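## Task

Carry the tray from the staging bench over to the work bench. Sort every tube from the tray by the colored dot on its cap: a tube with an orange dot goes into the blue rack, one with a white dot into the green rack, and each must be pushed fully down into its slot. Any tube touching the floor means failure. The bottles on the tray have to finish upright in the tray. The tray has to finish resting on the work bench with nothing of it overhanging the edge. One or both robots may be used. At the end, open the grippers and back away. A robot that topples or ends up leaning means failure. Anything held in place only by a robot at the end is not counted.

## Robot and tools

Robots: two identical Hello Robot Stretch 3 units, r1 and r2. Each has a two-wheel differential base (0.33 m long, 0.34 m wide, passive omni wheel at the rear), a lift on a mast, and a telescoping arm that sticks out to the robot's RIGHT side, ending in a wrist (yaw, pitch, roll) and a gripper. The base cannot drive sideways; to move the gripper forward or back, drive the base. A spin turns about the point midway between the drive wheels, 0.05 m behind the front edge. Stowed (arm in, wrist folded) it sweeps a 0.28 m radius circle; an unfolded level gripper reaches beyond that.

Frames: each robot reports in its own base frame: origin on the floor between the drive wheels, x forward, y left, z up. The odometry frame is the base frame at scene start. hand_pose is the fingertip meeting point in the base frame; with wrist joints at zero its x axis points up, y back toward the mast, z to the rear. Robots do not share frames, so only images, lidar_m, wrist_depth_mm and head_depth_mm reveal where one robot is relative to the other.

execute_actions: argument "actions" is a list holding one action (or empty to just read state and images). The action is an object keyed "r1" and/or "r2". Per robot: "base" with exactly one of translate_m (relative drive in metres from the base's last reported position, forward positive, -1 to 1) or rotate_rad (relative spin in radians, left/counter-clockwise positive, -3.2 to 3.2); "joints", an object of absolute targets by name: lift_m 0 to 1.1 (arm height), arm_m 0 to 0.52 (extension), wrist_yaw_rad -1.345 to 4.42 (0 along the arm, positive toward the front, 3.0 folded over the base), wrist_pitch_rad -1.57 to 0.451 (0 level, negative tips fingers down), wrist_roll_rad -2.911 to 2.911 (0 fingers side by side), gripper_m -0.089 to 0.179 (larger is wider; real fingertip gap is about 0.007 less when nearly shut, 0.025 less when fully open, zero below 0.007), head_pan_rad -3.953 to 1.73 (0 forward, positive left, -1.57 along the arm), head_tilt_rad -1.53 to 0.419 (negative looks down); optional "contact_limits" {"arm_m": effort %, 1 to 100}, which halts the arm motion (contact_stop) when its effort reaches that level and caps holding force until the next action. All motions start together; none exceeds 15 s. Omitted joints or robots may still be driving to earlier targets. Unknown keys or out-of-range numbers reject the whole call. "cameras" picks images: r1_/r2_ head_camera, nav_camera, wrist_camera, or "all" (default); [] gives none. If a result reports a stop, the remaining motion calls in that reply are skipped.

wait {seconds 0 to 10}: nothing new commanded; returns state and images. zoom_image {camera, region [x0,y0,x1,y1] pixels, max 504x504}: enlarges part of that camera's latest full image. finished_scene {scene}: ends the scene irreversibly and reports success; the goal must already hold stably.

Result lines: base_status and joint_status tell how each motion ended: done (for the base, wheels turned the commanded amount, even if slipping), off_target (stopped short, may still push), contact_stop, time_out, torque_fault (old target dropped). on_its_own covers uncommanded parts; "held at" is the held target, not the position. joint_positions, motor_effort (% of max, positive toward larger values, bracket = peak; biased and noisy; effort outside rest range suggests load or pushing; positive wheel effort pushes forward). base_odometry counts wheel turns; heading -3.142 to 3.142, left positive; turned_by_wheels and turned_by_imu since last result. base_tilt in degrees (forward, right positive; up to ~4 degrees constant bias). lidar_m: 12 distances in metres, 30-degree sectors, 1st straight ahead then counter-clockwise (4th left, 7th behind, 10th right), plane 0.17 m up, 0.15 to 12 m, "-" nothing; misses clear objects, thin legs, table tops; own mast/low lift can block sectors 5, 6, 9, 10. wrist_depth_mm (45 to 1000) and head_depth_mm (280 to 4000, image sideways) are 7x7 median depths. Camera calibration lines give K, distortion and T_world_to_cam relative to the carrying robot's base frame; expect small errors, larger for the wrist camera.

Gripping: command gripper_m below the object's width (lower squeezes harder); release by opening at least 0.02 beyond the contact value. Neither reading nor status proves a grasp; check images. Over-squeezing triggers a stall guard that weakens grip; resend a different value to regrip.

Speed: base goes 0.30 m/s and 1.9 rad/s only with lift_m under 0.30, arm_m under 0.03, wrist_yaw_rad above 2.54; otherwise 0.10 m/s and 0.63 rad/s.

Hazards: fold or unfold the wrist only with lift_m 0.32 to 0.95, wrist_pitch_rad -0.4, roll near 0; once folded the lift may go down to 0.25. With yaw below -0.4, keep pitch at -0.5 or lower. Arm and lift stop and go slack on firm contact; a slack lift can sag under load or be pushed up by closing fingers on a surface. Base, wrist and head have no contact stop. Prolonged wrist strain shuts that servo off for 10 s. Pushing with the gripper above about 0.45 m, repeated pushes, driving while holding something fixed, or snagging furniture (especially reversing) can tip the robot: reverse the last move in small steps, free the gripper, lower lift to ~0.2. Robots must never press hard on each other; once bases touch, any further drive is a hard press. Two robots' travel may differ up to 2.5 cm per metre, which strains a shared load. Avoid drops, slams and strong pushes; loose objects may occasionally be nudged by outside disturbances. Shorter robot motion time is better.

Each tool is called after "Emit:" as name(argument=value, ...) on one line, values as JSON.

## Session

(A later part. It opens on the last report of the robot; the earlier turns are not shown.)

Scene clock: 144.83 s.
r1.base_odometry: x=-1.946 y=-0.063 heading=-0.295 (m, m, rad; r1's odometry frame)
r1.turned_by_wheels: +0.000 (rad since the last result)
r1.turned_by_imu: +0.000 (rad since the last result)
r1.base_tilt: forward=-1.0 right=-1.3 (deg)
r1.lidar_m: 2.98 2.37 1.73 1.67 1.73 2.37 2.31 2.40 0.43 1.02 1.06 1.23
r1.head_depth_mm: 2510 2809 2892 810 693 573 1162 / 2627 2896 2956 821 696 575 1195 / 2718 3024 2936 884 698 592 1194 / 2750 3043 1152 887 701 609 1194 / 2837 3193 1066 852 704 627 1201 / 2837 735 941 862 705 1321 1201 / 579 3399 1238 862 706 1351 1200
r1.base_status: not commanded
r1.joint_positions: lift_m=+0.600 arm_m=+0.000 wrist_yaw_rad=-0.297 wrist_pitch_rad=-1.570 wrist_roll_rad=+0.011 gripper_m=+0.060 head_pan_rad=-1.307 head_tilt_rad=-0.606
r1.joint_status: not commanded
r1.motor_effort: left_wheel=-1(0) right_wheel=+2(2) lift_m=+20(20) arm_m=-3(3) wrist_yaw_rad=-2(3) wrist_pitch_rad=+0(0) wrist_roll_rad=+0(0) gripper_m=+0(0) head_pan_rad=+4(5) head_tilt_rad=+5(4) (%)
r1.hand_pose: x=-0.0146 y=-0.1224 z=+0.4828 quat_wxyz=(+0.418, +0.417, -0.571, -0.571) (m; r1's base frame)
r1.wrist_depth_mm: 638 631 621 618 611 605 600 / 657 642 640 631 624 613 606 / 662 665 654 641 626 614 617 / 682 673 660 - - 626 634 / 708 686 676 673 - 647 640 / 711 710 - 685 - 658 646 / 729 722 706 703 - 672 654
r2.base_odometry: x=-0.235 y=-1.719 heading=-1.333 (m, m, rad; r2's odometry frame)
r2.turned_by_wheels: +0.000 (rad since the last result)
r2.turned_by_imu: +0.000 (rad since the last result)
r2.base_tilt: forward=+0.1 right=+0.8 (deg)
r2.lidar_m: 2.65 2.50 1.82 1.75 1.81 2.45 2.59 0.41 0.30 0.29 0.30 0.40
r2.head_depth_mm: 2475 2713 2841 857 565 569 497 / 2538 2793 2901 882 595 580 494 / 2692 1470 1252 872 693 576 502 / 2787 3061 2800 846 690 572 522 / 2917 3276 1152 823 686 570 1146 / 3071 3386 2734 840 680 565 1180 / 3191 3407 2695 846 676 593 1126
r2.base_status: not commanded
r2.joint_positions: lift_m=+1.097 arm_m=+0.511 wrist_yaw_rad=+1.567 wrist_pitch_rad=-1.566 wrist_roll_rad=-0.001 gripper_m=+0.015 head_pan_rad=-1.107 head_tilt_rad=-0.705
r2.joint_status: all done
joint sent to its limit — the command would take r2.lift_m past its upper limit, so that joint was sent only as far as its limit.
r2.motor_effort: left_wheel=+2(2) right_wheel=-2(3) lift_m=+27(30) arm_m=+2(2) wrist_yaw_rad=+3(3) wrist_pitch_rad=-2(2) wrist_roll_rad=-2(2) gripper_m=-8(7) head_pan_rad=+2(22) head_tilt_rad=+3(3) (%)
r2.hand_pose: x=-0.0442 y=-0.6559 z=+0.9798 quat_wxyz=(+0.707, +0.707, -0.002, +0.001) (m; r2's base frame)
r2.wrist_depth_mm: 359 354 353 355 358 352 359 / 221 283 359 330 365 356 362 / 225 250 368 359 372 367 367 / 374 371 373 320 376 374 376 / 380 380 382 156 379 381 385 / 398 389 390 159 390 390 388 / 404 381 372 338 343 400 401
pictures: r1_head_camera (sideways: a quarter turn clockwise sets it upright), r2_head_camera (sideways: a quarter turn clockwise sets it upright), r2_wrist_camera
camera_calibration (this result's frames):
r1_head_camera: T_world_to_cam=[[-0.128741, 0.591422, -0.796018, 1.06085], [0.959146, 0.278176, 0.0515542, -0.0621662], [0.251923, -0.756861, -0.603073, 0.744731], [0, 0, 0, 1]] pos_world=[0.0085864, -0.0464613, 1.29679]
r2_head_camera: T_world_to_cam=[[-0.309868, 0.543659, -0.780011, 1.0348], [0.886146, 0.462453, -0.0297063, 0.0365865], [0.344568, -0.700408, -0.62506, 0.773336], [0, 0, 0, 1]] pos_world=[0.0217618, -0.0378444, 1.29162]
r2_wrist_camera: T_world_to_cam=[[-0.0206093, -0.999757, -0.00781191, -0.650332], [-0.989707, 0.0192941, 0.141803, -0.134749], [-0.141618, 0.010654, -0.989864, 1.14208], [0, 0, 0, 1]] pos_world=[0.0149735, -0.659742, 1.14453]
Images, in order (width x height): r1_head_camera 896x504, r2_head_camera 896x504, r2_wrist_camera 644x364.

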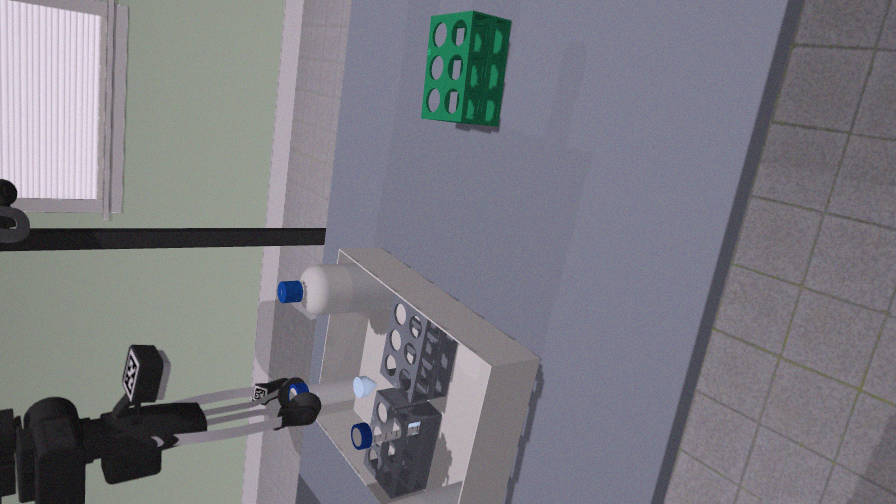

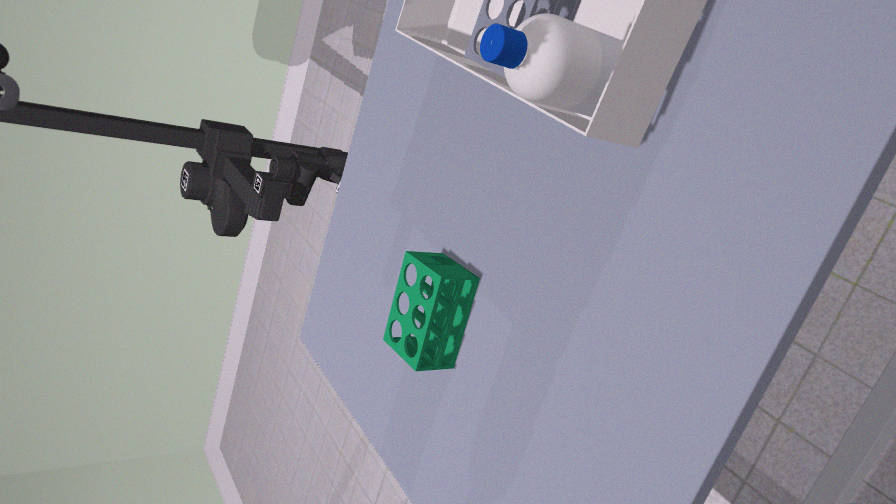

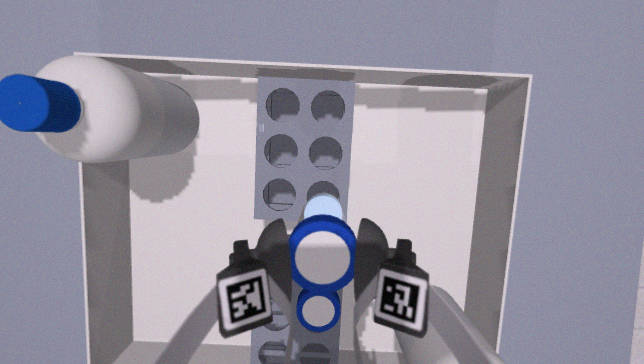

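Emit:
execute_actions(actions=[{"r2":{"base":{"translate_m":0.25},"joints":{"head_pan_rad":-1.57}}}], cameras=[])

Emit:
execute_actions(actions=[{"r2":{"base":{"translate_m":0.13},"joints":{"arm_m":0.403}},"r1":{"joints":{"head_pan_rad":-1.6}}}], cameras=["r1_head_camera","r2_head_camera","r2_wrist_camera"])

Scene clock: 150.07 s.
r1.base_odometry: x=-1.946 y=-0.063 heading=-0.295 (m, m, rad; r1's odometry frame)
r1.turned_by_wheels: +0.000 (rad since the last result)
r1.turned_by_imu: +0.000 (rad since the last result)
r1.base_tilt: forward=-0.8 right=-1.2 (deg)
r1.lidar_m: 2.97 2.38 1.73 1.67 1.73 2.38 2.31 2.41 0.43 1.02 1.05 1.23
r1.head_depth_mm: 2519 2833 2942 808 692 572 1164 / 2504 2785 2822 820 694 575 1183 / 521 619 1090 887 700 592 1199 / 2670 3078 1150 891 699 608 1194 / 2878 3186 1070 852 701 626 1206 / 2948 3323 1104 864 703 1312 1201 / 3112 3425 1239 864 709 1356 1204
r1.base_status: not commanded
r1.joint_positions: lift_m=+0.600 arm_m=+0.000 wrist_yaw_rad=-0.297 wrist_pitch_rad=-1.570 wrist_roll_rad=+0.011 gripper_m=+0.060 head_pan_rad=-1.307 head_tilt_rad=-0.606
r1.joint_status: not commanded
r1.motor_effort: left_wheel=-1(1) right_wheel=+2(1) lift_m=+20(20) arm_m=-3(3) wrist_yaw_rad=-3(3) wrist_pitch_rad=+0(0) wrist_roll_rad=+0(0) gripper_m=+1(0) head_pan_rad=+5(5) head_tilt_rad=+4(5) (%)
r1.hand_pose: x=-0.0146 y=-0.1224 z=+0.4828 quat_wxyz=(+0.418, +0.417, -0.571, -0.571) (m; r1's base frame)
r1.wrist_depth_mm: 640 640 621 615 608 595 591 / 652 644 629 623 617 604 609 / 670 653 650 639 630 623 606 / 683 671 667 - - 631 625 / 703 687 674 674 - 646 636 / 708 708 - 670 - 652 653 / 731 716 711 693 - 673 661
r2.base_odometry: x=-0.176 y=-1.961 heading=-1.333 (m, m, rad; r2's odometry frame)
r2.turned_by_wheels: +0.000 (rad since the last result)
r2.turned_by_imu: -0.001 (rad since the last result)
r2.base_tilt: forward=+0.0 right=+0.8 (deg)
r2.lidar_m: 2.41 2.49 1.81 1.75 1.81 2.45 1.12 0.41 0.29 0.28 0.29 0.40
r2.head_depth_mm: 2549 2823 2936 781 602 582 509 / 2560 2820 2916 813 661 582 516 / - 2948 2843 875 694 576 514 / 2557 2843 2823 837 691 573 510 / 2486 2724 1225 860 686 570 507 / 2552 2724 2652 852 679 564 505 / 2541 2837 2735 843 676 564 503
r2.base_status: done
r2.joint_positions: lift_m=+1.097 arm_m=+0.511 wrist_yaw_rad=+1.567 wrist_pitch_rad=-1.566 wrist_roll_rad=-0.001 gripper_m=+0.015 head_pan_rad=-1.563 head_tilt_rad=-0.705
r2.joint_status: all done
r2.motor_effort: left_wheel=+3(7) right_wheel=-3(5) lift_m=+27(27) arm_m=+2(2) wrist_yaw_rad=+4(4) wrist_pitch_rad=-2(2) wrist_roll_rad=-2(2) gripper_m=-7(7) head_pan_rad=-2(24) head_tilt_rad=+3(4) (%)
r2.hand_pose: x=-0.0442 y=-0.6559 z=+0.9798 quat_wxyz=(+0.707, +0.707, -0.002, +0.001) (m; r2's base frame)
r2.wrist_depth_mm: 355 358 356 328 355 359 359 / 364 362 368 354 360 365 361 / 367 368 370 371 370 370 369 / 381 378 377 372 375 378 376 / 385 383 385 157 385 383 382 / 391 387 390 159 391 393 395 / 400 335 374 343 338 396 401
pictures: none
No camera images: the call's "cameras" was empty. Leave "cameras" out to get every camera's image.

Scene clock: 153.13 s.
r1.base_odometry: x=-1.946 y=-0.063 heading=-0.295 (m, m, rad; r1's odometry frame)
r1.turned_by_wheels: +0.000 (rad since the last result)
r1.turned_by_imu: +0.000 (rad since the last result)
r1.base_tilt: forward=-0.9 right=-1.4 (deg)
r1.lidar_m: 2.97 2.37 1.73 1.67 1.74 2.36 2.31 2.40 0.43 1.02 1.06 1.23
r1.head_depth_mm: 2662 2963 2917 950 694 589 760 / 2644 2948 2967 884 695 590 1188 / 2666 2986 2917 817 699 590 1195 / 644 2933 1157 848 700 593 1193 / 2602 2938 3000 893 701 596 1199 / 2654 2915 3009 896 705 598 1207 / 2691 2967 2862 845 710 598 1209
r1.base_status: not commanded
r1.joint_positions: lift_m=+0.600 arm_m=+0.000 wrist_yaw_rad=-0.297 wrist_pitch_rad=-1.570 wrist_roll_rad=+0.011 gripper_m=+0.060 head_pan_rad=-1.593 head_tilt_rad=-0.606
r1.joint_status: all done
r1.motor_effort: left_wheel=-1(1) right_wheel=+2(2) lift_m=+20(20) arm_m=-3(3) wrist_yaw_rad=-3(3) wrist_pitch_rad=+0(1) wrist_roll_rad=+0(0) gripper_m=+1(0) head_pan_rad=-5(35) head_tilt_rad=+4(3) (%)
r1.hand_pose: x=-0.0146 y=-0.1224 z=+0.4828 quat_wxyz=(+0.418, +0.417, -0.571, -0.571) (m; r1's base frame)
r1.wrist_depth_mm: 648 639 620 619 604 598 594 / 651 642 637 623 612 616 599 / 670 662 647 635 627 621 607 / 690 679 661 - - 636 623 / 692 677 673 669 - 640 642 / 712 699 - 679 - 656 647 / 729 712 707 691 - 670 664
r2.base_odometry: x=-0.145 y=-2.088 heading=-1.333 (m, m, rad; r2's odometry frame)
r2.turned_by_wheels: +0.000 (rad since the last result)
r2.turned_by_imu: +0.000 (rad since the last result)
r2.base_tilt: forward=+0.1 right=+1.0 (deg)
r2.lidar_m: 2.28 2.36 1.82 1.75 1.81 2.46 1.14 0.40 0.29 0.28 0.29 2.36
r2.head_depth_mm: 2535 2828 2929 860 705 582 506 / 2541 2823 2843 884 699 578 504 / - - 2867 871 696 576 503 / 2496 2813 1252 744 687 572 511 / 2540 1373 2622 860 685 569 509 / 2507 2836 2764 851 680 566 506 / 2528 2796 2736 878 676 563 503
r2.base_status: done
r2.joint_positions: lift_m=+1.097 arm_m=+0.403 wrist_yaw_rad=+1.567 wrist_pitch_rad=-1.566 wrist_roll_rad=-0.002 gripper_m=+0.015 head_pan_rad=-1.563 head_tilt_rad=-0.705
r2.joint_status: all done
r2.motor_effort: left_wheel=+2(6) right_wheel=-2(4) lift_m=+27(27) arm_m=-2(3) wrist_yaw_rad=+3(3) wrist_pitch_rad=-2(2) wrist_roll_rad=-2(2) gripper_m=-7(7) head_pan_rad=-3(3) head_tilt_rad=+3(3) (%)
r2.hand_pose: x=-0.0442 y=-0.5484 z=+0.9798 quat_wxyz=(+0.707, +0.707, -0.002, +0.001) (m; r2's base frame)
r2.wrist_depth_mm: 357 355 356 351 356 359 353 / 366 363 363 363 358 365 368 / 370 369 370 369 314 374 373 / 375 382 376 376 318 377 374 / - 385 383 157 371 387 389 / - 395 393 158 393 397 392 / - 394 405 400 402 399 399
pictures: r1_head_camera (sideways: a quarter turn clockwise sets it upright), r2_head_camera (sideways: a quarter turn clockwise sets it upright), r2_wrist_camera
camera_calibration (this result's frames):
r1_head_camera: T_world_to_cam=[[0.0431669, 0.603731, -0.796018, 1.0598], [0.998664, -0.00343059, 0.0515542, -0.0624073], [0.0283941, -0.797181, -0.603073, 0.746094], [0, 0, 0, 1]] pos_world=[-0.00460921, -0.0452785, 1.29679]
r2_head_camera: T_world_to_cam=[[-0.0389423, 0.624476, -0.780073, 1.03322], [0.999241, 0.0252024, -0.0297081, 0.0358988], [0.0011077, -0.780637, -0.624983, 0.775331], [0, 0, 0, 1]] pos_world=[0.00350566, -0.040876, 1.29162]
r2_wrist_camera: T_world_to_cam=[[-0.0197816, -0.999774, -0.00781108, -0.54281], [-0.989722, 0.0184748, 0.141803, -0.137274], [-0.141627, 0.0105359, -0.989864, 1.14087], [0, 0, 0, 1]] pos_world=[0.0149769, -0.552171, 1.14453]
Images, in order (width x height): r1_head_camera 896x504, r2_head_camera 896x504, r2_wrist_camera 644x364.

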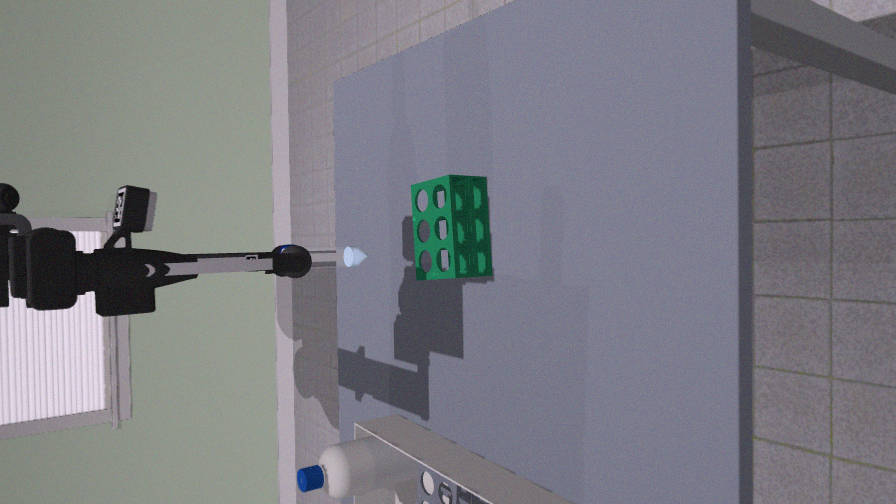

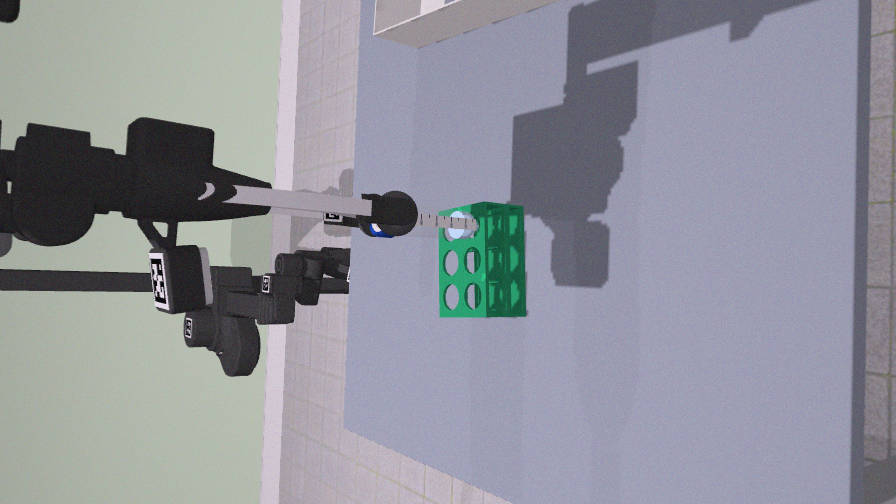

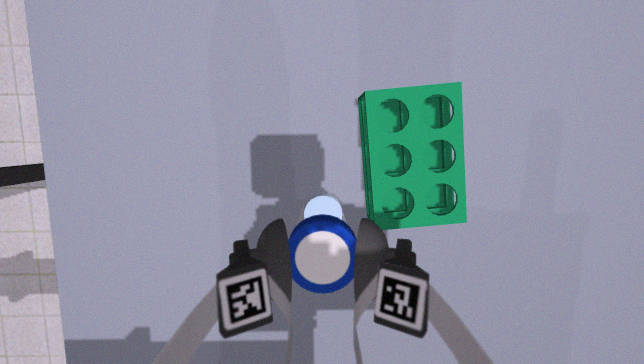

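Emit:
execute_actions(actions=[{"r2":{"base":{"translate_m":0.074},"joints":{"arm_m":0.467}}}], cameras=["r2_wrist_camera"])

Emit:
execute_actions(actions=[{"r2":{"joints":{"lift_m":1.06}}}], cameras=["r1_head_camera","r2_head_camera","r2_wrist_camera"])

Scene clock: 156.40 s.
r1.base_odometry: x=-1.946 y=-0.063 heading=-0.295 (m, m, rad; r1's odometry frame)
r1.turned_by_wheels: +0.000 (rad since the last result)
r1.turned_by_imu: +0.000 (rad since the last result)
r1.base_tilt: forward=-0.8 right=-1.2 (deg)
r1.lidar_m: 2.97 2.38 1.73 1.67 1.73 2.37 2.31 2.40 0.43 1.02 1.06 1.23
r1.head_depth_mm: 2621 2968 2923 952 691 585 757 / 2628 2964 2925 883 695 589 1196 / 532 651 1087 818 700 590 1192 / 2547 2914 1510 853 701 594 1194 / 2654 2982 2995 888 703 596 1197 / 2651 2963 3003 898 704 596 1211 / 2613 2920 2861 844 709 598 1202
r1.base_status: not commanded
r1.joint_positions: lift_m=+0.600 arm_m=+0.000 wrist_yaw_rad=-0.297 wrist_pitch_rad=-1.570 wrist_roll_rad=+0.011 gripper_m=+0.060 head_pan_rad=-1.593 head_tilt_rad=-0.606
r1.joint_status: not commanded
r1.motor_effort: left_wheel=+0(1) right_wheel=+2(2) lift_m=+20(20) arm_m=-3(3) wrist_yaw_rad=-4(2) wrist_pitch_rad=+0(1) wrist_roll_rad=+0(0) gripper_m=+0(0) head_pan_rad=-4(5) head_tilt_rad=+4(4) (%)
r1.hand_pose: x=-0.0146 y=-0.1224 z=+0.4828 quat_wxyz=(+0.418, +0.417, -0.571, -0.571) (m; r1's base frame)
r1.wrist_depth_mm: 644 639 626 614 599 597 597 / 648 643 625 631 615 611 599 / 669 658 646 638 635 621 619 / 684 674 658 - - 637 620 / 695 688 679 673 - 645 640 / 705 698 - 683 - 659 644 / 727 720 704 706 - 667 659
r2.base_odometry: x=-0.128 y=-2.160 heading=-1.333 (m, m, rad; r2's odometry frame)
r2.turned_by_wheels: +0.000 (rad since the last result)
r2.turned_by_imu: +0.000 (rad since the last result)
r2.base_tilt: forward=+0.1 right=+0.7 (deg)
r2.lidar_m: 2.20 2.28 1.82 1.75 1.81 2.47 1.15 0.40 0.29 0.28 0.29 2.30
r2.head_depth_mm: 2538 2847 2899 892 704 582 507 / 2550 2819 2962 881 698 580 505 / - 2877 2864 777 696 575 502 / 2478 1381 1194 782 688 572 500 / 2532 2725 2800 858 685 570 507 / 2525 2776 2752 853 680 565 507 / 2566 2833 2746 2063 1591 564 503
r2.base_status: done
r2.joint_positions: lift_m=+1.097 arm_m=+0.467 wrist_yaw_rad=+1.567 wrist_pitch_rad=-1.566 wrist_roll_rad=-0.002 gripper_m=+0.015 head_pan_rad=-1.563 head_tilt_rad=-0.705
r2.joint_status: all done
r2.motor_effort: left_wheel=+3(8) right_wheel=-3(4) lift_m=+27(27) arm_m=+2(1) wrist_yaw_rad=+3(3) wrist_pitch_rad=-2(2) wrist_roll_rad=-2(2) gripper_m=-8(7) head_pan_rad=-3(3) head_tilt_rad=+4(3) (%)
r2.hand_pose: x=-0.0442 y=-0.6119 z=+0.9798 quat_wxyz=(+0.707, +0.707, -0.002, +0.001) (m; r2's base frame)
r2.wrist_depth_mm: 355 356 361 358 353 356 354 / 369 363 361 364 365 362 367 / 366 370 371 367 368 370 371 / 374 380 375 373 374 374 378 / 391 385 383 157 385 384 382 / 402 396 390 160 390 388 393 / 404 401 402 399 406 402 391
pictures: r2_wrist_camera
camera_calibration (this result's frames):
r2_wrist_camera: T_world_to_cam=[[-0.019781, -0.999774, -0.00781108, -0.606328], [-0.989722, 0.0184742, 0.141803, -0.136101], [-0.141627, 0.0105358, -0.989864, 1.14154], [0, 0, 0, 1]] pos_world=[0.0149769, -0.615704, 1.14453]
Images, in order (width x height): r2_wrist_camera 644x364.

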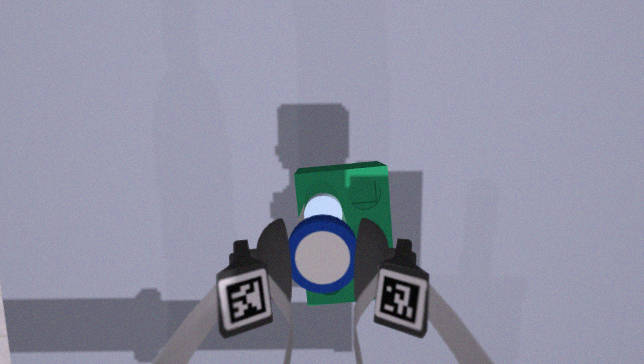

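Scene clock: 157.57 s.
r1.base_odometry: x=-1.946 y=-0.063 heading=-0.295 (m, m, rad; r1's odometry frame)
r1.turned_by_wheels: +0.000 (rad since the last result)
r1.turned_by_imu: +0.000 (rad since the last result)
r1.base_tilt: forward=-0.9 right=-1.4 (deg)
r1.lidar_m: 2.98 2.37 1.73 1.67 1.73 2.37 2.31 2.39 0.43 1.02 1.06 1.23
r1.head_depth_mm: 2629 2959 2895 951 692 588 761 / 2616 2941 2931 878 696 589 1191 / 548 652 1098 818 699 591 1198 / 1218 2926 1507 845 699 595 1190 / 2616 2970 2945 892 704 594 1204 / 2633 2927 3004 898 705 595 1201 / 2674 2888 2876 845 709 598 1210
r1.base_status: not commanded
r1.joint_positions: lift_m=+0.600 arm_m=+0.000 wrist_yaw_rad=-0.297 wrist_pitch_rad=-1.570 wrist_roll_rad=+0.011 gripper_m=+0.060 head_pan_rad=-1.593 head_tilt_rad=-0.606
r1.joint_status: not commanded
r1.motor_effort: left_wheel=+0(1) right_wheel=+2(2) lift_m=+20(20) arm_m=-3(3) wrist_yaw_rad=-4(3) wrist_pitch_rad=+0(0) wrist_roll_rad=+0(0) gripper_m=+1(0) head_pan_rad=-5(5) head_tilt_rad=+4(4) (%)
r1.hand_pose: x=-0.0146 y=-0.1224 z=+0.4828 quat_wxyz=(+0.418, +0.417, -0.571, -0.571) (m; r1's base frame)
r1.wrist_depth_mm: 639 628 631 622 610 605 589 / 647 644 636 630 623 610 598 / 669 656 647 644 624 621 606 / 685 670 667 - - 638 634 / 696 690 675 662 - 643 636 / 715 701 - 683 - 659 650 / 730 715 707 686 - 679 661
r2.base_odometry: x=-0.128 y=-2.160 heading=-1.333 (m, m, rad; r2's odometry frame)
r2.turned_by_wheels: +0.000 (rad since the last result)
r2.turned_by_imu: +0.000 (rad since the last result)
r2.base_tilt: forward=+0.0 right=+0.7 (deg)
r2.lidar_m: 2.20 2.28 1.83 1.75 1.80 2.46 1.15 0.40 0.29 0.28 0.29 2.29
r2.head_depth_mm: - 2839 2895 889 705 583 508 / 2565 2828 2867 883 702 578 506 / - - 2872 774 692 575 501 / 2507 1405 1203 806 687 574 501 / 2545 2748 2782 858 685 569 507 / 2537 2816 2756 852 680 565 505 / 2550 2827 2761 2055 1593 563 504
r2.base_status: not commanded
r2.joint_positions: lift_m=+1.060 arm_m=+0.467 wrist_yaw_rad=+1.567 wrist_pitch_rad=-1.566 wrist_roll_rad=-0.002 gripper_m=+0.015 head_pan_rad=-1.563 head_tilt_rad=-0.705
r2.joint_status: all done
r2.motor_effort: left_wheel=+2(3) right_wheel=-3(3) lift_m=+12(26) arm_m=+2(2) wrist_yaw_rad=+2(3) wrist_pitch_rad=-2(1) wrist_roll_rad=-2(2) gripper_m=-8(7) head_pan_rad=-3(3) head_tilt_rad=+3(4) (%)
r2.hand_pose: x=-0.0442 y=-0.6119 z=+0.9428 quat_wxyz=(+0.707, +0.707, -0.002, +0.001) (m; r2's base frame)
r2.wrist_depth_mm: 316 320 319 322 320 320 321 / 327 329 329 326 324 328 326 / 332 331 337 334 337 333 335 / 338 342 340 316 340 341 342 / 345 349 348 157 343 345 346 / 356 352 353 159 353 353 349 / 364 361 359 362 362 363 366
pictures: r1_head_camera (sideways: a quarter turn clockwise sets it upright), r2_head_camera (sideways: a quarter turn clockwise sets it upright), r2_wrist_camera
camera_calibration (this result's frames):
r1_head_camera: T_world_to_cam=[[0.0431689, 0.603731, -0.796018, 1.0598], [0.998664, -0.0034338, 0.0515542, -0.0624072], [0.0283915, -0.797181, -0.603073, 0.746094], [0, 0, 0, 1]] pos_world=[-0.00460936, -0.0452785, 1.29679]
r2_head_camera: T_world_to_cam=[[-0.0389193, 0.624475, -0.780074, 1.03323], [0.999242, 0.0251656, -0.0297081, 0.0358989], [0.00107905, -0.780639, -0.624981, 0.775328], [0, 0, 0, 1]] pos_world=[0.00350416, -0.0408759, 1.29162]
r2_wrist_camera: T_world_to_cam=[[-0.0197809, -0.999774, -0.00781108, -0.606618], [-0.989722, 0.0184742, 0.141803, -0.130854], [-0.141627, 0.0105358, -0.989864, 1.10491], [0, 0, 0, 1]] pos_world=[0.0149769, -0.615705, 1.10753]
Images, in order (width x height): r1_head_camera 896x504, r2_head_camera 896x504, r2_wrist_camera 644x364.

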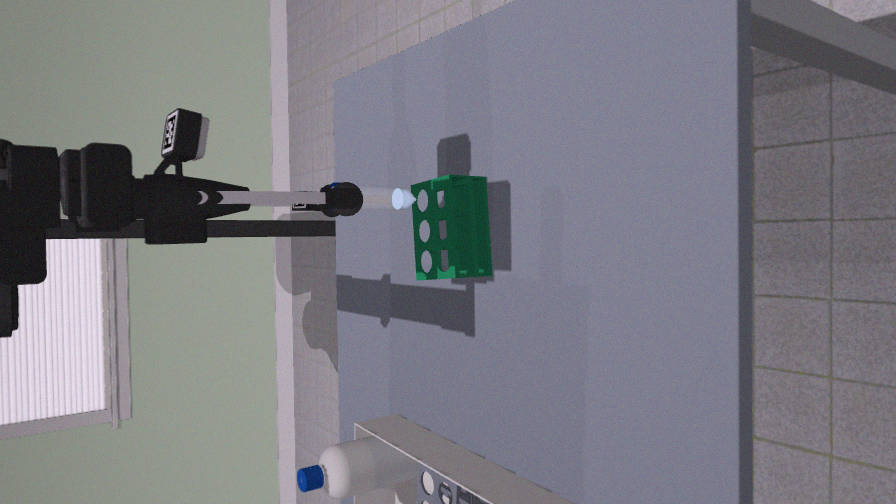

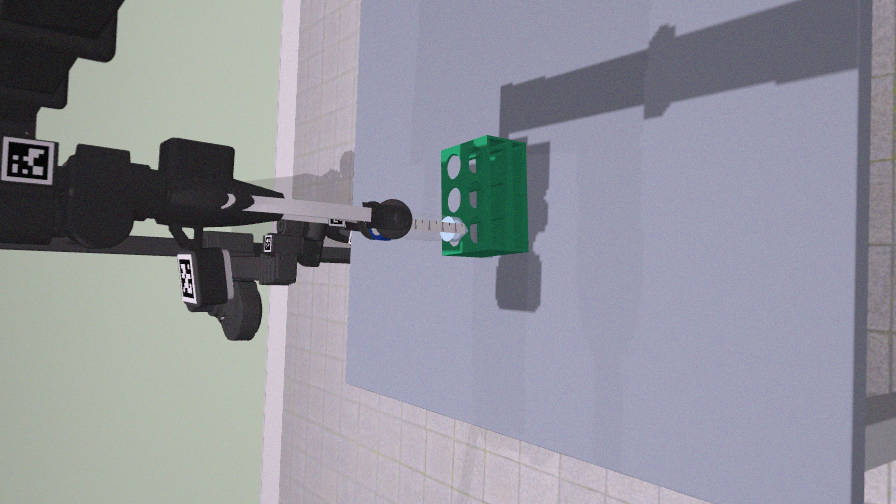

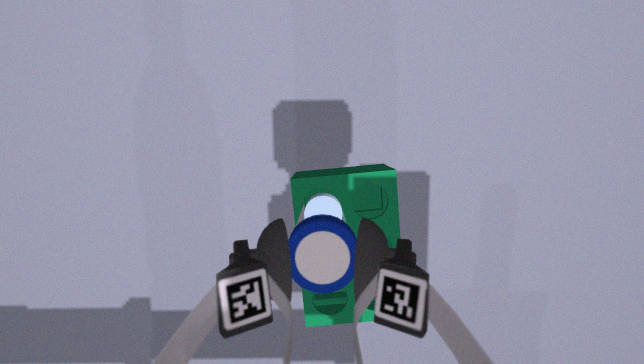

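Emit:
execute_actions(actions=[{"r2":{"joints":{"lift_m":0.992,"arm_m":0.465}}}], cameras=["r1_head_camera","r2_wrist_camera"])

Emit:
execute_actions(actions=[{"r2":{"joints":{"gripper_m":0.07}}}], cameras=[])

Emit:
execute_actions(actions=[{"r2":{"joints":{"lift_m":1.09}}}], cameras=["r2_wrist_camera"])

Emit:
execute_actions(actions=[{"r2":{"base":{"translate_m":-0.525},"joints":{"arm_m":0.506}},"r1":{"joints":{"head_pan_rad":-1.3}}}], cameras=[])

Emit:
execute_actions(actions=[{"r2":{"joints":{"lift_m":1.035}}}], cameras=["r1_head_camera","r2_wrist_camera"])

Scene clock: 160.87 s.
r1.base_odometry: x=-1.946 y=-0.063 heading=-0.295 (m, m, rad; r1's odometry frame)
r1.turned_by_wheels: +0.000 (rad since the last result)
r1.turned_by_imu: +0.000 (rad since the last result)
r1.base_tilt: forward=-0.8 right=-1.2 (deg)
r1.lidar_m: 2.98 2.38 1.73 1.67 1.73 2.37 2.31 2.39 0.43 1.02 1.06 1.23
r1.head_depth_mm: 2636 2978 2928 950 691 586 762 / 2629 2864 2950 879 698 591 1196 / 1095 607 1096 819 697 592 1190 / 903 2862 1492 849 700 591 1196 / 2644 3041 3037 893 701 596 1202 / 2643 2986 2994 895 706 597 1192 / 2669 2951 2860 844 709 598 1201
r1.base_status: not commanded
r1.joint_positions: lift_m=+0.600 arm_m=+0.000 wrist_yaw_rad=-0.297 wrist_pitch_rad=-1.570 wrist_roll_rad=+0.011 gripper_m=+0.060 head_pan_rad=-1.593 head_tilt_rad=-0.606
r1.joint_status: not commanded
r1.motor_effort: left_wheel=+0(0) right_wheel=+2(2) lift_m=+20(20) arm_m=-3(3) wrist_yaw_rad=-4(3) wrist_pitch_rad=+0(0) wrist_roll_rad=+0(0) gripper_m=+0(0) head_pan_rad=-5(4) head_tilt_rad=+3(5) (%)
r1.hand_pose: x=-0.0146 y=-0.1224 z=+0.4828 quat_wxyz=(+0.418, +0.417, -0.571, -0.571) (m; r1's base frame)
r1.wrist_depth_mm: 643 634 624 616 608 591 592 / 661 650 633 630 616 607 610 / 671 662 648 641 628 625 611 / 680 674 656 - - 627 628 / 684 685 681 668 - 642 634 / 714 697 - 678 - 659 649 / 721 719 702 692 - 683 667
r2.base_odometry: x=-0.128 y=-2.160 heading=-1.333 (m, m, rad; r2's odometry frame)
r2.turned_by_wheels: +0.000 (rad since the last result)
r2.turned_by_imu: +0.000 (rad since the last result)
r2.base_tilt: forward=+0.1 right=+0.6 (deg)
r2.lidar_m: 2.20 2.28 1.82 1.75 1.82 2.46 1.14 0.40 0.29 0.28 0.29 2.29
r2.head_depth_mm: 2520 - 2751 887 704 584 508 / 2511 2869 2853 881 702 579 505 / 2477 - 2714 779 696 575 501 / 2493 1372 1198 821 689 571 510 / 2494 2716 2754 860 684 568 507 / 2530 2841 2761 850 681 566 506 / 2563 2828 2688 2053 1588 562 504
r2.base_status: not commanded
r2.joint_positions: lift_m=+0.993 arm_m=+0.465 wrist_yaw_rad=+1.567 wrist_pitch_rad=-1.566 wrist_roll_rad=-0.002 gripper_m=+0.015 head_pan_rad=-1.563 head_tilt_rad=-0.705
r2.joint_status: all done
r2.motor_effort: left_wheel=+3(3) right_wheel=-3(3) lift_m=+10(12) arm_m=-1(2) wrist_yaw_rad=+3(2) wrist_pitch_rad=-2(2) wrist_roll_rad=-2(2) gripper_m=-8(7) head_pan_rad=-4(3) head_tilt_rad=+3(4) (%)
r2.hand_pose: x=-0.0443 y=-0.6104 z=+0.8750 quat_wxyz=(+0.707, +0.707, -0.002, +0.001) (m; r2's base frame)
r2.wrist_depth_mm: 258 257 258 257 258 258 257 / 263 264 262 264 262 264 261 / 269 267 267 266 271 268 268 / 274 276 273 260 273 273 269 / 279 279 278 155 272 278 277 / 285 284 285 157 281 284 285 / 289 291 292 258 253 291 291
pictures: r1_head_camera (sideways: a quarter turn clockwise sets it upright), r2_wrist_camera
camera_calibration (this result's frames):
r1_head_camera: T_world_to_cam=[[0.04317, 0.603731, -0.796018, 1.0598], [0.998664, -0.00343571, 0.0515542, -0.0624073], [0.02839, -0.797181, -0.603073, 0.746094], [0, 0, 0, 1]] pos_world=[-0.00460944, -0.0452785, 1.29679]
r2_wrist_camera: T_world_to_cam=[[-0.0197796, -0.999774, -0.00780761, -0.605616], [-0.989693, 0.0184711, 0.142012, -0.121505], [-0.141835, 0.0105361, -0.989834, 1.03775], [0, 0, 0, 1]] pos_world=[0.0149576, -0.614169, 1.03972]
Images, in order (width x height): r1_head_camera 896x504, r2_wrist_camera 644x364.

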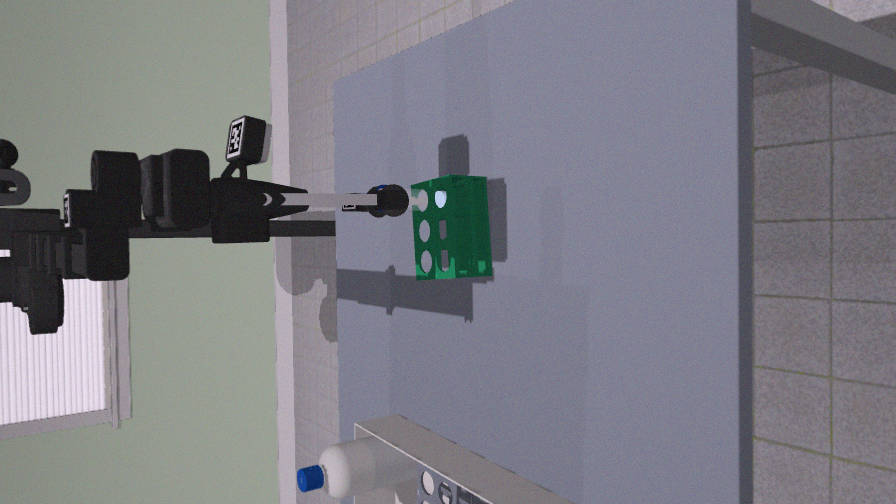

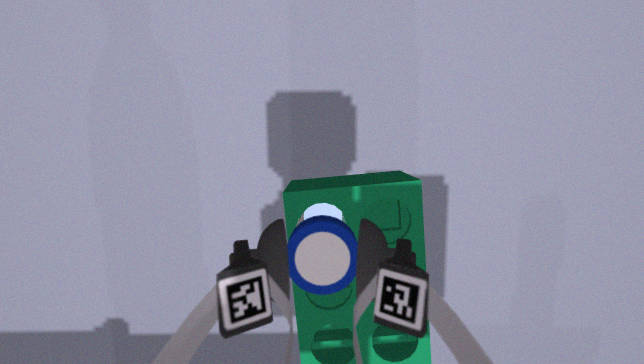

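Scene clock: 161.90 s.
r1.base_odometry: x=-1.946 y=-0.063 heading=-0.295 (m, m, rad; r1's odometry frame)
r1.turned_by_wheels: +0.000 (rad since the last result)
r1.turned_by_imu: +0.000 (rad since the last result)
r1.base_tilt: forward=-0.9 right=-1.5 (deg)
r1.lidar_m: 2.97 2.38 1.73 1.67 1.73 2.37 2.31 2.39 0.43 1.02 1.06 1.23
r1.head_depth_mm: 2610 2919 2889 950 693 586 761 / 2633 2930 2909 879 694 589 1188 / 1155 597 1090 817 699 590 1199 / 901 2858 1494 849 700 592 1194 / 2628 2913 2994 895 706 595 1202 / 2661 2914 3037 894 705 597 1203 / 2662 2971 2898 845 709 598 1212
r1.base_status: not commanded
r1.joint_positions: lift_m=+0.600 arm_m=+0.000 wrist_yaw_rad=-0.297 wrist_pitch_rad=-1.570 wrist_roll_rad=+0.011 gripper_m=+0.060 head_pan_rad=-1.593 head_tilt_rad=-0.606
r1.joint_status: not commanded
r1.motor_effort: left_wheel=-1(1) right_wheel=+2(2) lift_m=+21(20) arm_m=-3(3) wrist_yaw_rad=-4(3) wrist_pitch_rad=+0(0) wrist_roll_rad=+0(0) gripper_m=+0(0) head_pan_rad=-4(4) head_tilt_rad=+5(4) (%)
r1.hand_pose: x=-0.0146 y=-0.1224 z=+0.4828 quat_wxyz=(+0.418, +0.417, -0.571, -0.571) (m; r1's base frame)
r1.wrist_depth_mm: 638 636 624 608 603 595 588 / 662 644 635 630 616 605 604 / 666 664 647 641 622 622 612 / 680 677 661 - - 629 618 / 690 689 673 679 - 639 640 / 710 696 - 682 - 642 658 / 725 711 699 690 - 661 664
r2.base_odometry: x=-0.128 y=-2.160 heading=-1.333 (m, m, rad; r2's odometry frame)
r2.turned_by_wheels: +0.000 (rad since the last result)
r2.turned_by_imu: +0.000 (rad since the last result)
r2.base_tilt: forward=+0.0 right=+0.7 (deg)
r2.lidar_m: 2.20 2.28 1.82 1.75 1.81 2.46 1.15 0.40 0.29 0.28 0.29 2.30
r2.head_depth_mm: 2541 - 2807 887 704 583 508 / 2523 2861 2887 884 699 579 505 / 2477 - 2727 776 693 576 503 / 2442 1375 1199 835 691 572 501 / 2545 2737 2783 859 684 569 508 / 2514 2818 2769 856 681 566 506 / 2521 2798 2714 2052 1596 563 503
r2.base_status: not commanded
r2.joint_positions: lift_m=+0.993 arm_m=+0.465 wrist_yaw_rad=+1.567 wrist_pitch_rad=-1.566 wrist_roll_rad=-0.002 gripper_m=+0.070 head_pan_rad=-1.563 head_tilt_rad=-0.705
r2.joint_status: all done
r2.motor_effort: left_wheel=+2(3) right_wheel=-3(3) lift_m=+12(13) arm_m=-2(2) wrist_yaw_rad=+3(3) wrist_pitch_rad=-1(2) wrist_roll_rad=-2(2) gripper_m=+1(84) head_pan_rad=-3(3) head_tilt_rad=+3(4) (%)
r2.hand_pose: x=-0.0443 y=-0.6103 z=+0.8749 quat_wxyz=(+0.707, +0.707, -0.002, +0.001) (m; r2's base frame)
r2.wrist_depth_mm: 256 256 258 258 256 257 257 / 261 262 263 262 261 263 262 / 267 267 266 267 264 268 268 / 272 273 272 259 270 272 271 / 277 277 279 165 274 280 277 / 285 283 285 158 253 282 286 / 291 287 291 247 251 286 287
pictures: none
No camera images: the call's "cameras" was empty. Leave "cameras" out to get every camera's image.

Scene clock: 163.63 s.
r1.base_odometry: x=-1.946 y=-0.063 heading=-0.295 (m, m, rad; r1's odometry frame)
r1.turned_by_wheels: +0.000 (rad since the last result)
r1.turned_by_imu: +0.000 (rad since the last result)
r1.base_tilt: forward=-0.8 right=-1.4 (deg)
r1.lidar_m: 2.98 2.37 1.73 1.67 1.73 2.37 2.31 2.40 0.43 1.02 1.06 1.23
r1.head_depth_mm: 2662 2931 2906 949 693 586 758 / 2663 2946 2920 884 697 587 1187 / 534 649 1093 818 697 591 1190 / 2567 2875 1508 850 700 593 1205 / 2637 2957 2973 891 703 595 1200 / 2629 2935 3025 898 706 597 1201 / 2678 2978 2849 844 707 597 1210
r1.base_status: not commanded
r1.joint_positions: lift_m=+0.600 arm_m=+0.000 wrist_yaw_rad=-0.297 wrist_pitch_rad=-1.570 wrist_roll_rad=+0.011 gripper_m=+0.060 head_pan_rad=-1.593 head_tilt_rad=-0.606
r1.joint_status: not commanded
r1.motor_effort: left_wheel=+0(1) right_wheel=+1(2) lift_m=+20(20) arm_m=-3(3) wrist_yaw_rad=-3(3) wrist_pitch_rad=+0(0) wrist_roll_rad=+0(0) gripper_m=+0(0) head_pan_rad=-4(4) head_tilt_rad=+5(5) (%)
r1.hand_pose: x=-0.0146 y=-0.1224 z=+0.4828 quat_wxyz=(+0.418, +0.417, -0.571, -0.571) (m; r1's base frame)
r1.wrist_depth_mm: 650 636 630 623 611 605 591 / 654 655 635 626 626 616 599 / 676 662 655 639 616 615 614 / 673 680 659 - - 633 618 / 700 683 683 663 - 649 639 / 711 710 - 685 - 657 650 / 729 722 701 693 - 674 658
r2.base_odometry: x=-0.128 y=-2.160 heading=-1.333 (m, m, rad; r2's odometry frame)
r2.turned_by_wheels: +0.000 (rad since the last result)
r2.turned_by_imu: +0.000 (rad since the last result)
r2.base_tilt: forward=+0.1 right=+0.8 (deg)
r2.lidar_m: 2.20 2.28 1.82 1.75 1.81 2.47 1.14 0.40 0.29 0.28 0.29 2.29
r2.head_depth_mm: 2552 2838 2918 889 705 582 507 / 2548 2805 2884 880 701 580 505 / - - 2864 779 694 576 501 / 2512 1371 1203 804 692 574 501 / 2533 2701 2790 856 684 570 509 / 2533 2803 2754 852 681 566 505 / 2543 2831 2710 2048 1590 564 502
r2.base_status: not commanded
r2.joint_positions: lift_m=+1.090 arm_m=+0.465 wrist_yaw_rad=+1.567 wrist_pitch_rad=-1.566 wrist_roll_rad=-0.002 gripper_m=+0.070 head_pan_rad=-1.563 head_tilt_rad=-0.705
r2.joint_status: all done
r2.motor_effort: left_wheel=+3(3) right_wheel=-3(3) lift_m=+27(29) arm_m=-1(1) wrist_yaw_rad=+2(2) wrist_pitch_rad=-2(2) wrist_roll_rad=-2(2) gripper_m=+0(1) head_pan_rad=-3(2) head_tilt_rad=+3(3) (%)
r2.hand_pose: x=-0.0443 y=-0.6103 z=+0.9719 quat_wxyz=(+0.707, +0.707, -0.002, +0.001) (m; r2's base frame)
r2.wrist_depth_mm: 345 351 350 352 345 349 351 / 357 358 354 355 354 358 356 / 363 360 361 364 362 356 366 / 370 370 367 368 365 368 367 / 380 379 381 318 375 367 375 / 384 383 381 352 356 378 384 / 392 396 391 391 394 392 386
pictures: r2_wrist_camera
camera_calibration (this result's frames):
r2_wrist_camera: T_world_to_cam=[[-0.0197831, -0.999774, -0.00780761, -0.60486], [-0.989693, 0.0184746, 0.142012, -0.135252], [-0.141835, 0.0105366, -0.989834, 1.13358], [0, 0, 0, 1]] pos_world=[0.0149576, -0.614168, 1.13654]
Images, in order (width x height): r2_wrist_camera 644x364.

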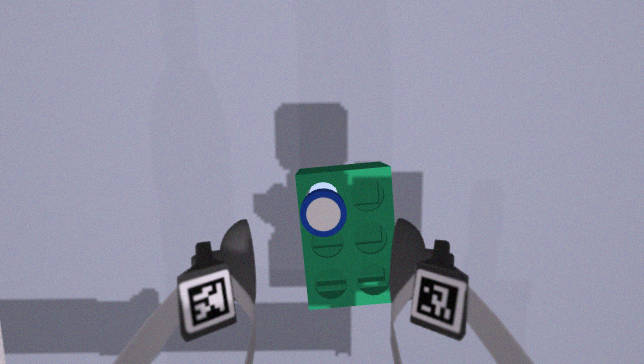

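Scene clock: 170.13 s.
r1.base_odometry: x=-1.946 y=-0.063 heading=-0.295 (m, m, rad; r1's odometry frame)
r1.turned_by_wheels: +0.000 (rad since the last result)
r1.turned_by_imu: +0.000 (rad since the last result)
r1.base_tilt: forward=-1.0 right=-1.3 (deg)
r1.lidar_m: 2.97 2.37 1.73 1.67 1.73 2.37 2.31 2.40 0.43 1.02 1.06 1.23
r1.head_depth_mm: 2546 2807 2881 778 694 572 1158 / 2572 2918 2957 818 694 576 1188 / 2704 3000 2955 883 695 590 1197 / 1344 3015 1158 885 700 609 1196 / 2845 3209 1069 851 704 626 1186 / 2942 3315 1100 861 706 1320 1211 / 677 713 1012 863 709 1351 1210
r1.base_status: not commanded
r1.joint_positions: lift_m=+0.600 arm_m=+0.000 wrist_yaw_rad=-0.297 wrist_pitch_rad=-1.570 wrist_roll_rad=+0.011 gripper_m=+0.060 head_pan_rad=-1.307 head_tilt_rad=-0.606
r1.joint_status: all done
r1.motor_effort: left_wheel=+0(0) right_wheel=+2(2) lift_m=+20(20) arm_m=-3(3) wrist_yaw_rad=-4(3) wrist_pitch_rad=+0(0) wrist_roll_rad=+0(0) gripper_m=+0(0) head_pan_rad=+5(34) head_tilt_rad=+3(5) (%)
r1.hand_pose: x=-0.0146 y=-0.1224 z=+0.4828 quat_wxyz=(+0.418, +0.417, -0.571, -0.571) (m; r1's base frame)
r1.wrist_depth_mm: 648 634 627 614 609 600 587 / 656 655 632 633 618 607 605 / 669 659 646 640 628 627 612 / 678 669 667 - - 632 625 / 708 690 672 676 - 645 633 / 711 708 - 689 - 660 655 / 720 712 697 696 - 675 669
r2.base_odometry: x=-0.252 y=-1.650 heading=-1.333 (m, m, rad; r2's odometry frame)
r2.turned_by_wheels: +0.000 (rad since the last result)
r2.turned_by_imu: -0.001 (rad since the last result)
r2.base_tilt: forward=+0.2 right=+0.7 (deg)
r2.lidar_m: 2.73 2.49 1.81 1.74 1.80 2.46 2.52 0.41 0.30 0.29 0.30 0.40
r2.head_depth_mm: 2583 2826 2930 890 703 583 518 / 2528 2808 2853 851 680 578 515 / - 2899 2848 775 692 576 513 / 2536 2854 2816 835 687 572 511 / 2548 2804 2799 827 623 569 509 / 2556 2860 2762 786 608 568 505 / 2530 2704 1455 845 675 564 503
r2.base_status: done
r2.joint_positions: lift_m=+1.090 arm_m=+0.506 wrist_yaw_rad=+1.567 wrist_pitch_rad=-1.566 wrist_roll_rad=-0.002 gripper_m=+0.070 head_pan_rad=-1.563 head_tilt_rad=-0.705
r2.joint_status: all done
r2.motor_effort: left_wheel=+2(4) right_wheel=-3(9) lift_m=+27(27) arm_m=+2(2) wrist_yaw_rad=+3(3) wrist_pitch_rad=-1(2) wrist_roll_rad=-2(2) gripper_m=+0(1) head_pan_rad=-3(3) head_tilt_rad=+2(4) (%)
r2.hand_pose: x=-0.0443 y=-0.6509 z=+0.9719 quat_wxyz=(+0.707, +0.707, -0.002, +0.001) (m; r2's base frame)
r2.wrist_depth_mm: 214 239 342 313 347 329 350 / 353 316 352 325 357 352 355 / 363 356 359 354 358 347 366 / 367 359 363 364 365 364 367 / 376 371 371 311 370 366 379 / 385 358 318 321 384 243 386 / 391 392 389 389 389 238 393
pictures: none
No camera images: the call's "cameras" was empty. Leave "cameras" out to get every camera's image.

Scene clock: 171.47 s.
r1.base_odometry: x=-1.946 y=-0.063 heading=-0.295 (m, m, rad; r1's odometry frame)
r1.turned_by_wheels: +0.000 (rad since the last result)
r1.turned_by_imu: +0.000 (rad since the last result)
r1.base_tilt: forward=-1.0 right=-1.4 (deg)
r1.lidar_m: 2.97 2.38 1.73 1.67 1.73 2.37 2.31 2.39 0.43 1.02 1.06 1.23
r1.head_depth_mm: 2553 2776 2963 781 691 573 1165 / 2618 2879 2952 818 695 573 1187 / 2700 3027 2935 883 697 591 1192 / 1354 3013 1159 890 701 607 1195 / 2826 3207 1061 857 704 626 1204 / 3006 3218 1102 856 708 1312 1200 / 674 717 1176 861 707 1354 1211
r1.base_status: not commanded
r1.joint_positions: lift_m=+0.600 arm_m=+0.000 wrist_yaw_rad=-0.297 wrist_pitch_rad=-1.570 wrist_roll_rad=+0.011 gripper_m=+0.060 head_pan_rad=-1.307 head_tilt_rad=-0.606
r1.joint_status: not commanded
r1.motor_effort: left_wheel=+0(0) right_wheel=+2(2) lift_m=+20(20) arm_m=-3(3) wrist_yaw_rad=-3(3) wrist_pitch_rad=+0(0) wrist_roll_rad=+0(0) gripper_m=+0(0) head_pan_rad=+5(5) head_tilt_rad=+4(5) (%)
r1.hand_pose: x=-0.0146 y=-0.1224 z=+0.4828 quat_wxyz=(+0.418, +0.417, -0.571, -0.571) (m; r1's base frame)
r1.wrist_depth_mm: 637 638 624 625 611 602 593 / 663 637 634 631 612 603 603 / 664 666 655 636 632 616 620 / 685 665 654 - - 634 625 / 690 693 669 682 - 640 638 / 707 710 - 675 - 659 645 / 724 719 704 683 - 667 660
r2.base_odometry: x=-0.252 y=-1.650 heading=-1.333 (m, m, rad; r2's odometry frame)
r2.turned_by_wheels: +0.000 (rad since the last result)
r2.turned_by_imu: +0.000 (rad since the last result)
r2.base_tilt: forward=+0.2 right=+0.9 (deg)
r2.lidar_m: 2.73 2.50 1.82 1.74 1.81 2.46 2.52 0.41 0.30 0.29 0.30 0.40
r2.head_depth_mm: - 2884 2938 887 704 581 518 / 2576 2809 2895 852 680 579 515 / - - 2850 774 691 575 512 / 2539 2771 2852 804 687 573 511 / 2551 2859 2797 826 620 570 508 / 2526 2778 2741 786 607 565 505 / 2530 2726 1449 848 674 564 502
r2.base_status: not commanded
r2.joint_positions: lift_m=+1.035 arm_m=+0.506 wrist_yaw_rad=+1.567 wrist_pitch_rad=-1.566 wrist_roll_rad=-0.002 gripper_m=+0.070 head_pan_rad=-1.563 head_tilt_rad=-0.705
r2.joint_status: all done
r2.motor_effort: left_wheel=+2(2) right_wheel=-3(3) lift_m=+12(24) arm_m=+2(2) wrist_yaw_rad=+2(3) wrist_pitch_rad=-2(1) wrist_roll_rad=-2(2) gripper_m=+0(1) head_pan_rad=-3(3) head_tilt_rad=+3(3) (%)
r2.hand_pose: x=-0.0443 y=-0.6509 z=+0.9178 quat_wxyz=(+0.707, +0.707, -0.002, +0.001) (m; r2's base frame)
r2.wrist_depth_mm: 189 237 295 238 299 292 296 / 268 301 299 245 299 298 301 / 270 306 307 300 307 304 309 / 273 313 308 311 313 307 314 / 283 317 321 255 320 300 323 / 287 325 292 262 327 228 325 / 270 284 269 275 294 188 330
pictures: r1_head_camera (sideways: a quarter turn clockwise sets it upright), r2_wrist_camera
camera_calibration (this result's frames):
r1_head_camera: T_world_to_cam=[[-0.128653, 0.591441, -0.796018, 1.06085], [0.959187, 0.278034, 0.0515542, -0.0621664], [0.251811, -0.756898, -0.603073, 0.744731], [0, 0, 0, 1]] pos_world=[0.00857952, -0.0464616, 1.29679]
r2_wrist_camera: T_world_to_cam=[[-0.0197759, -0.999774, -0.00780761, -0.645811], [-0.989693, 0.0184675, 0.142012, -0.126837], [-0.141836, 0.0105355, -0.989834, 1.08054], [0, 0, 0, 1]] pos_world=[0.0149576, -0.654707, 1.08252]
Images, in order (width x height): r1_head_camera 896x504, r2_wrist_camera 644x364.

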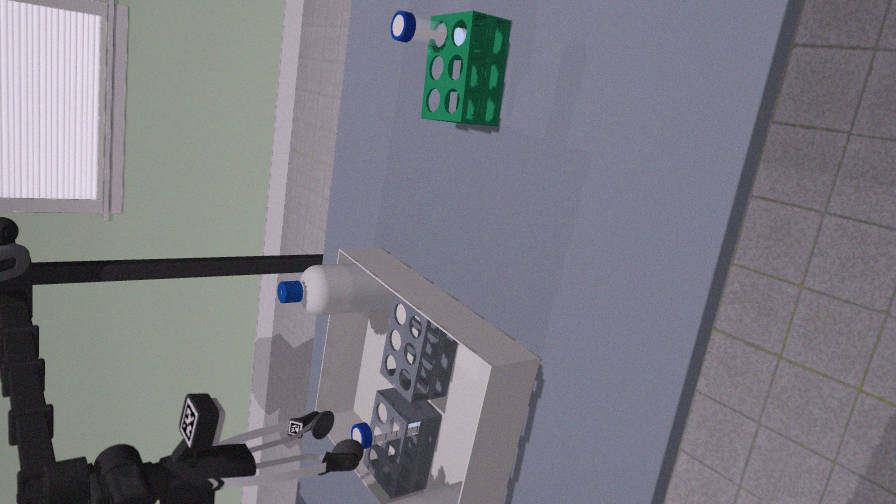

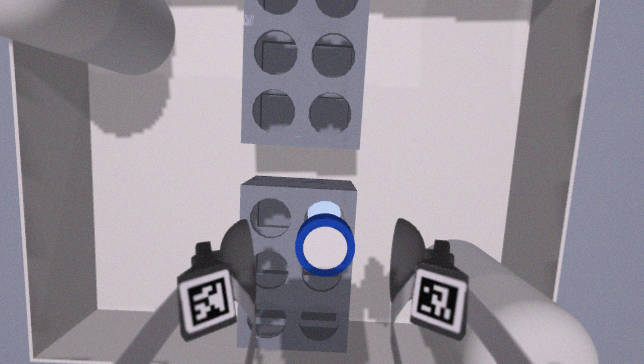

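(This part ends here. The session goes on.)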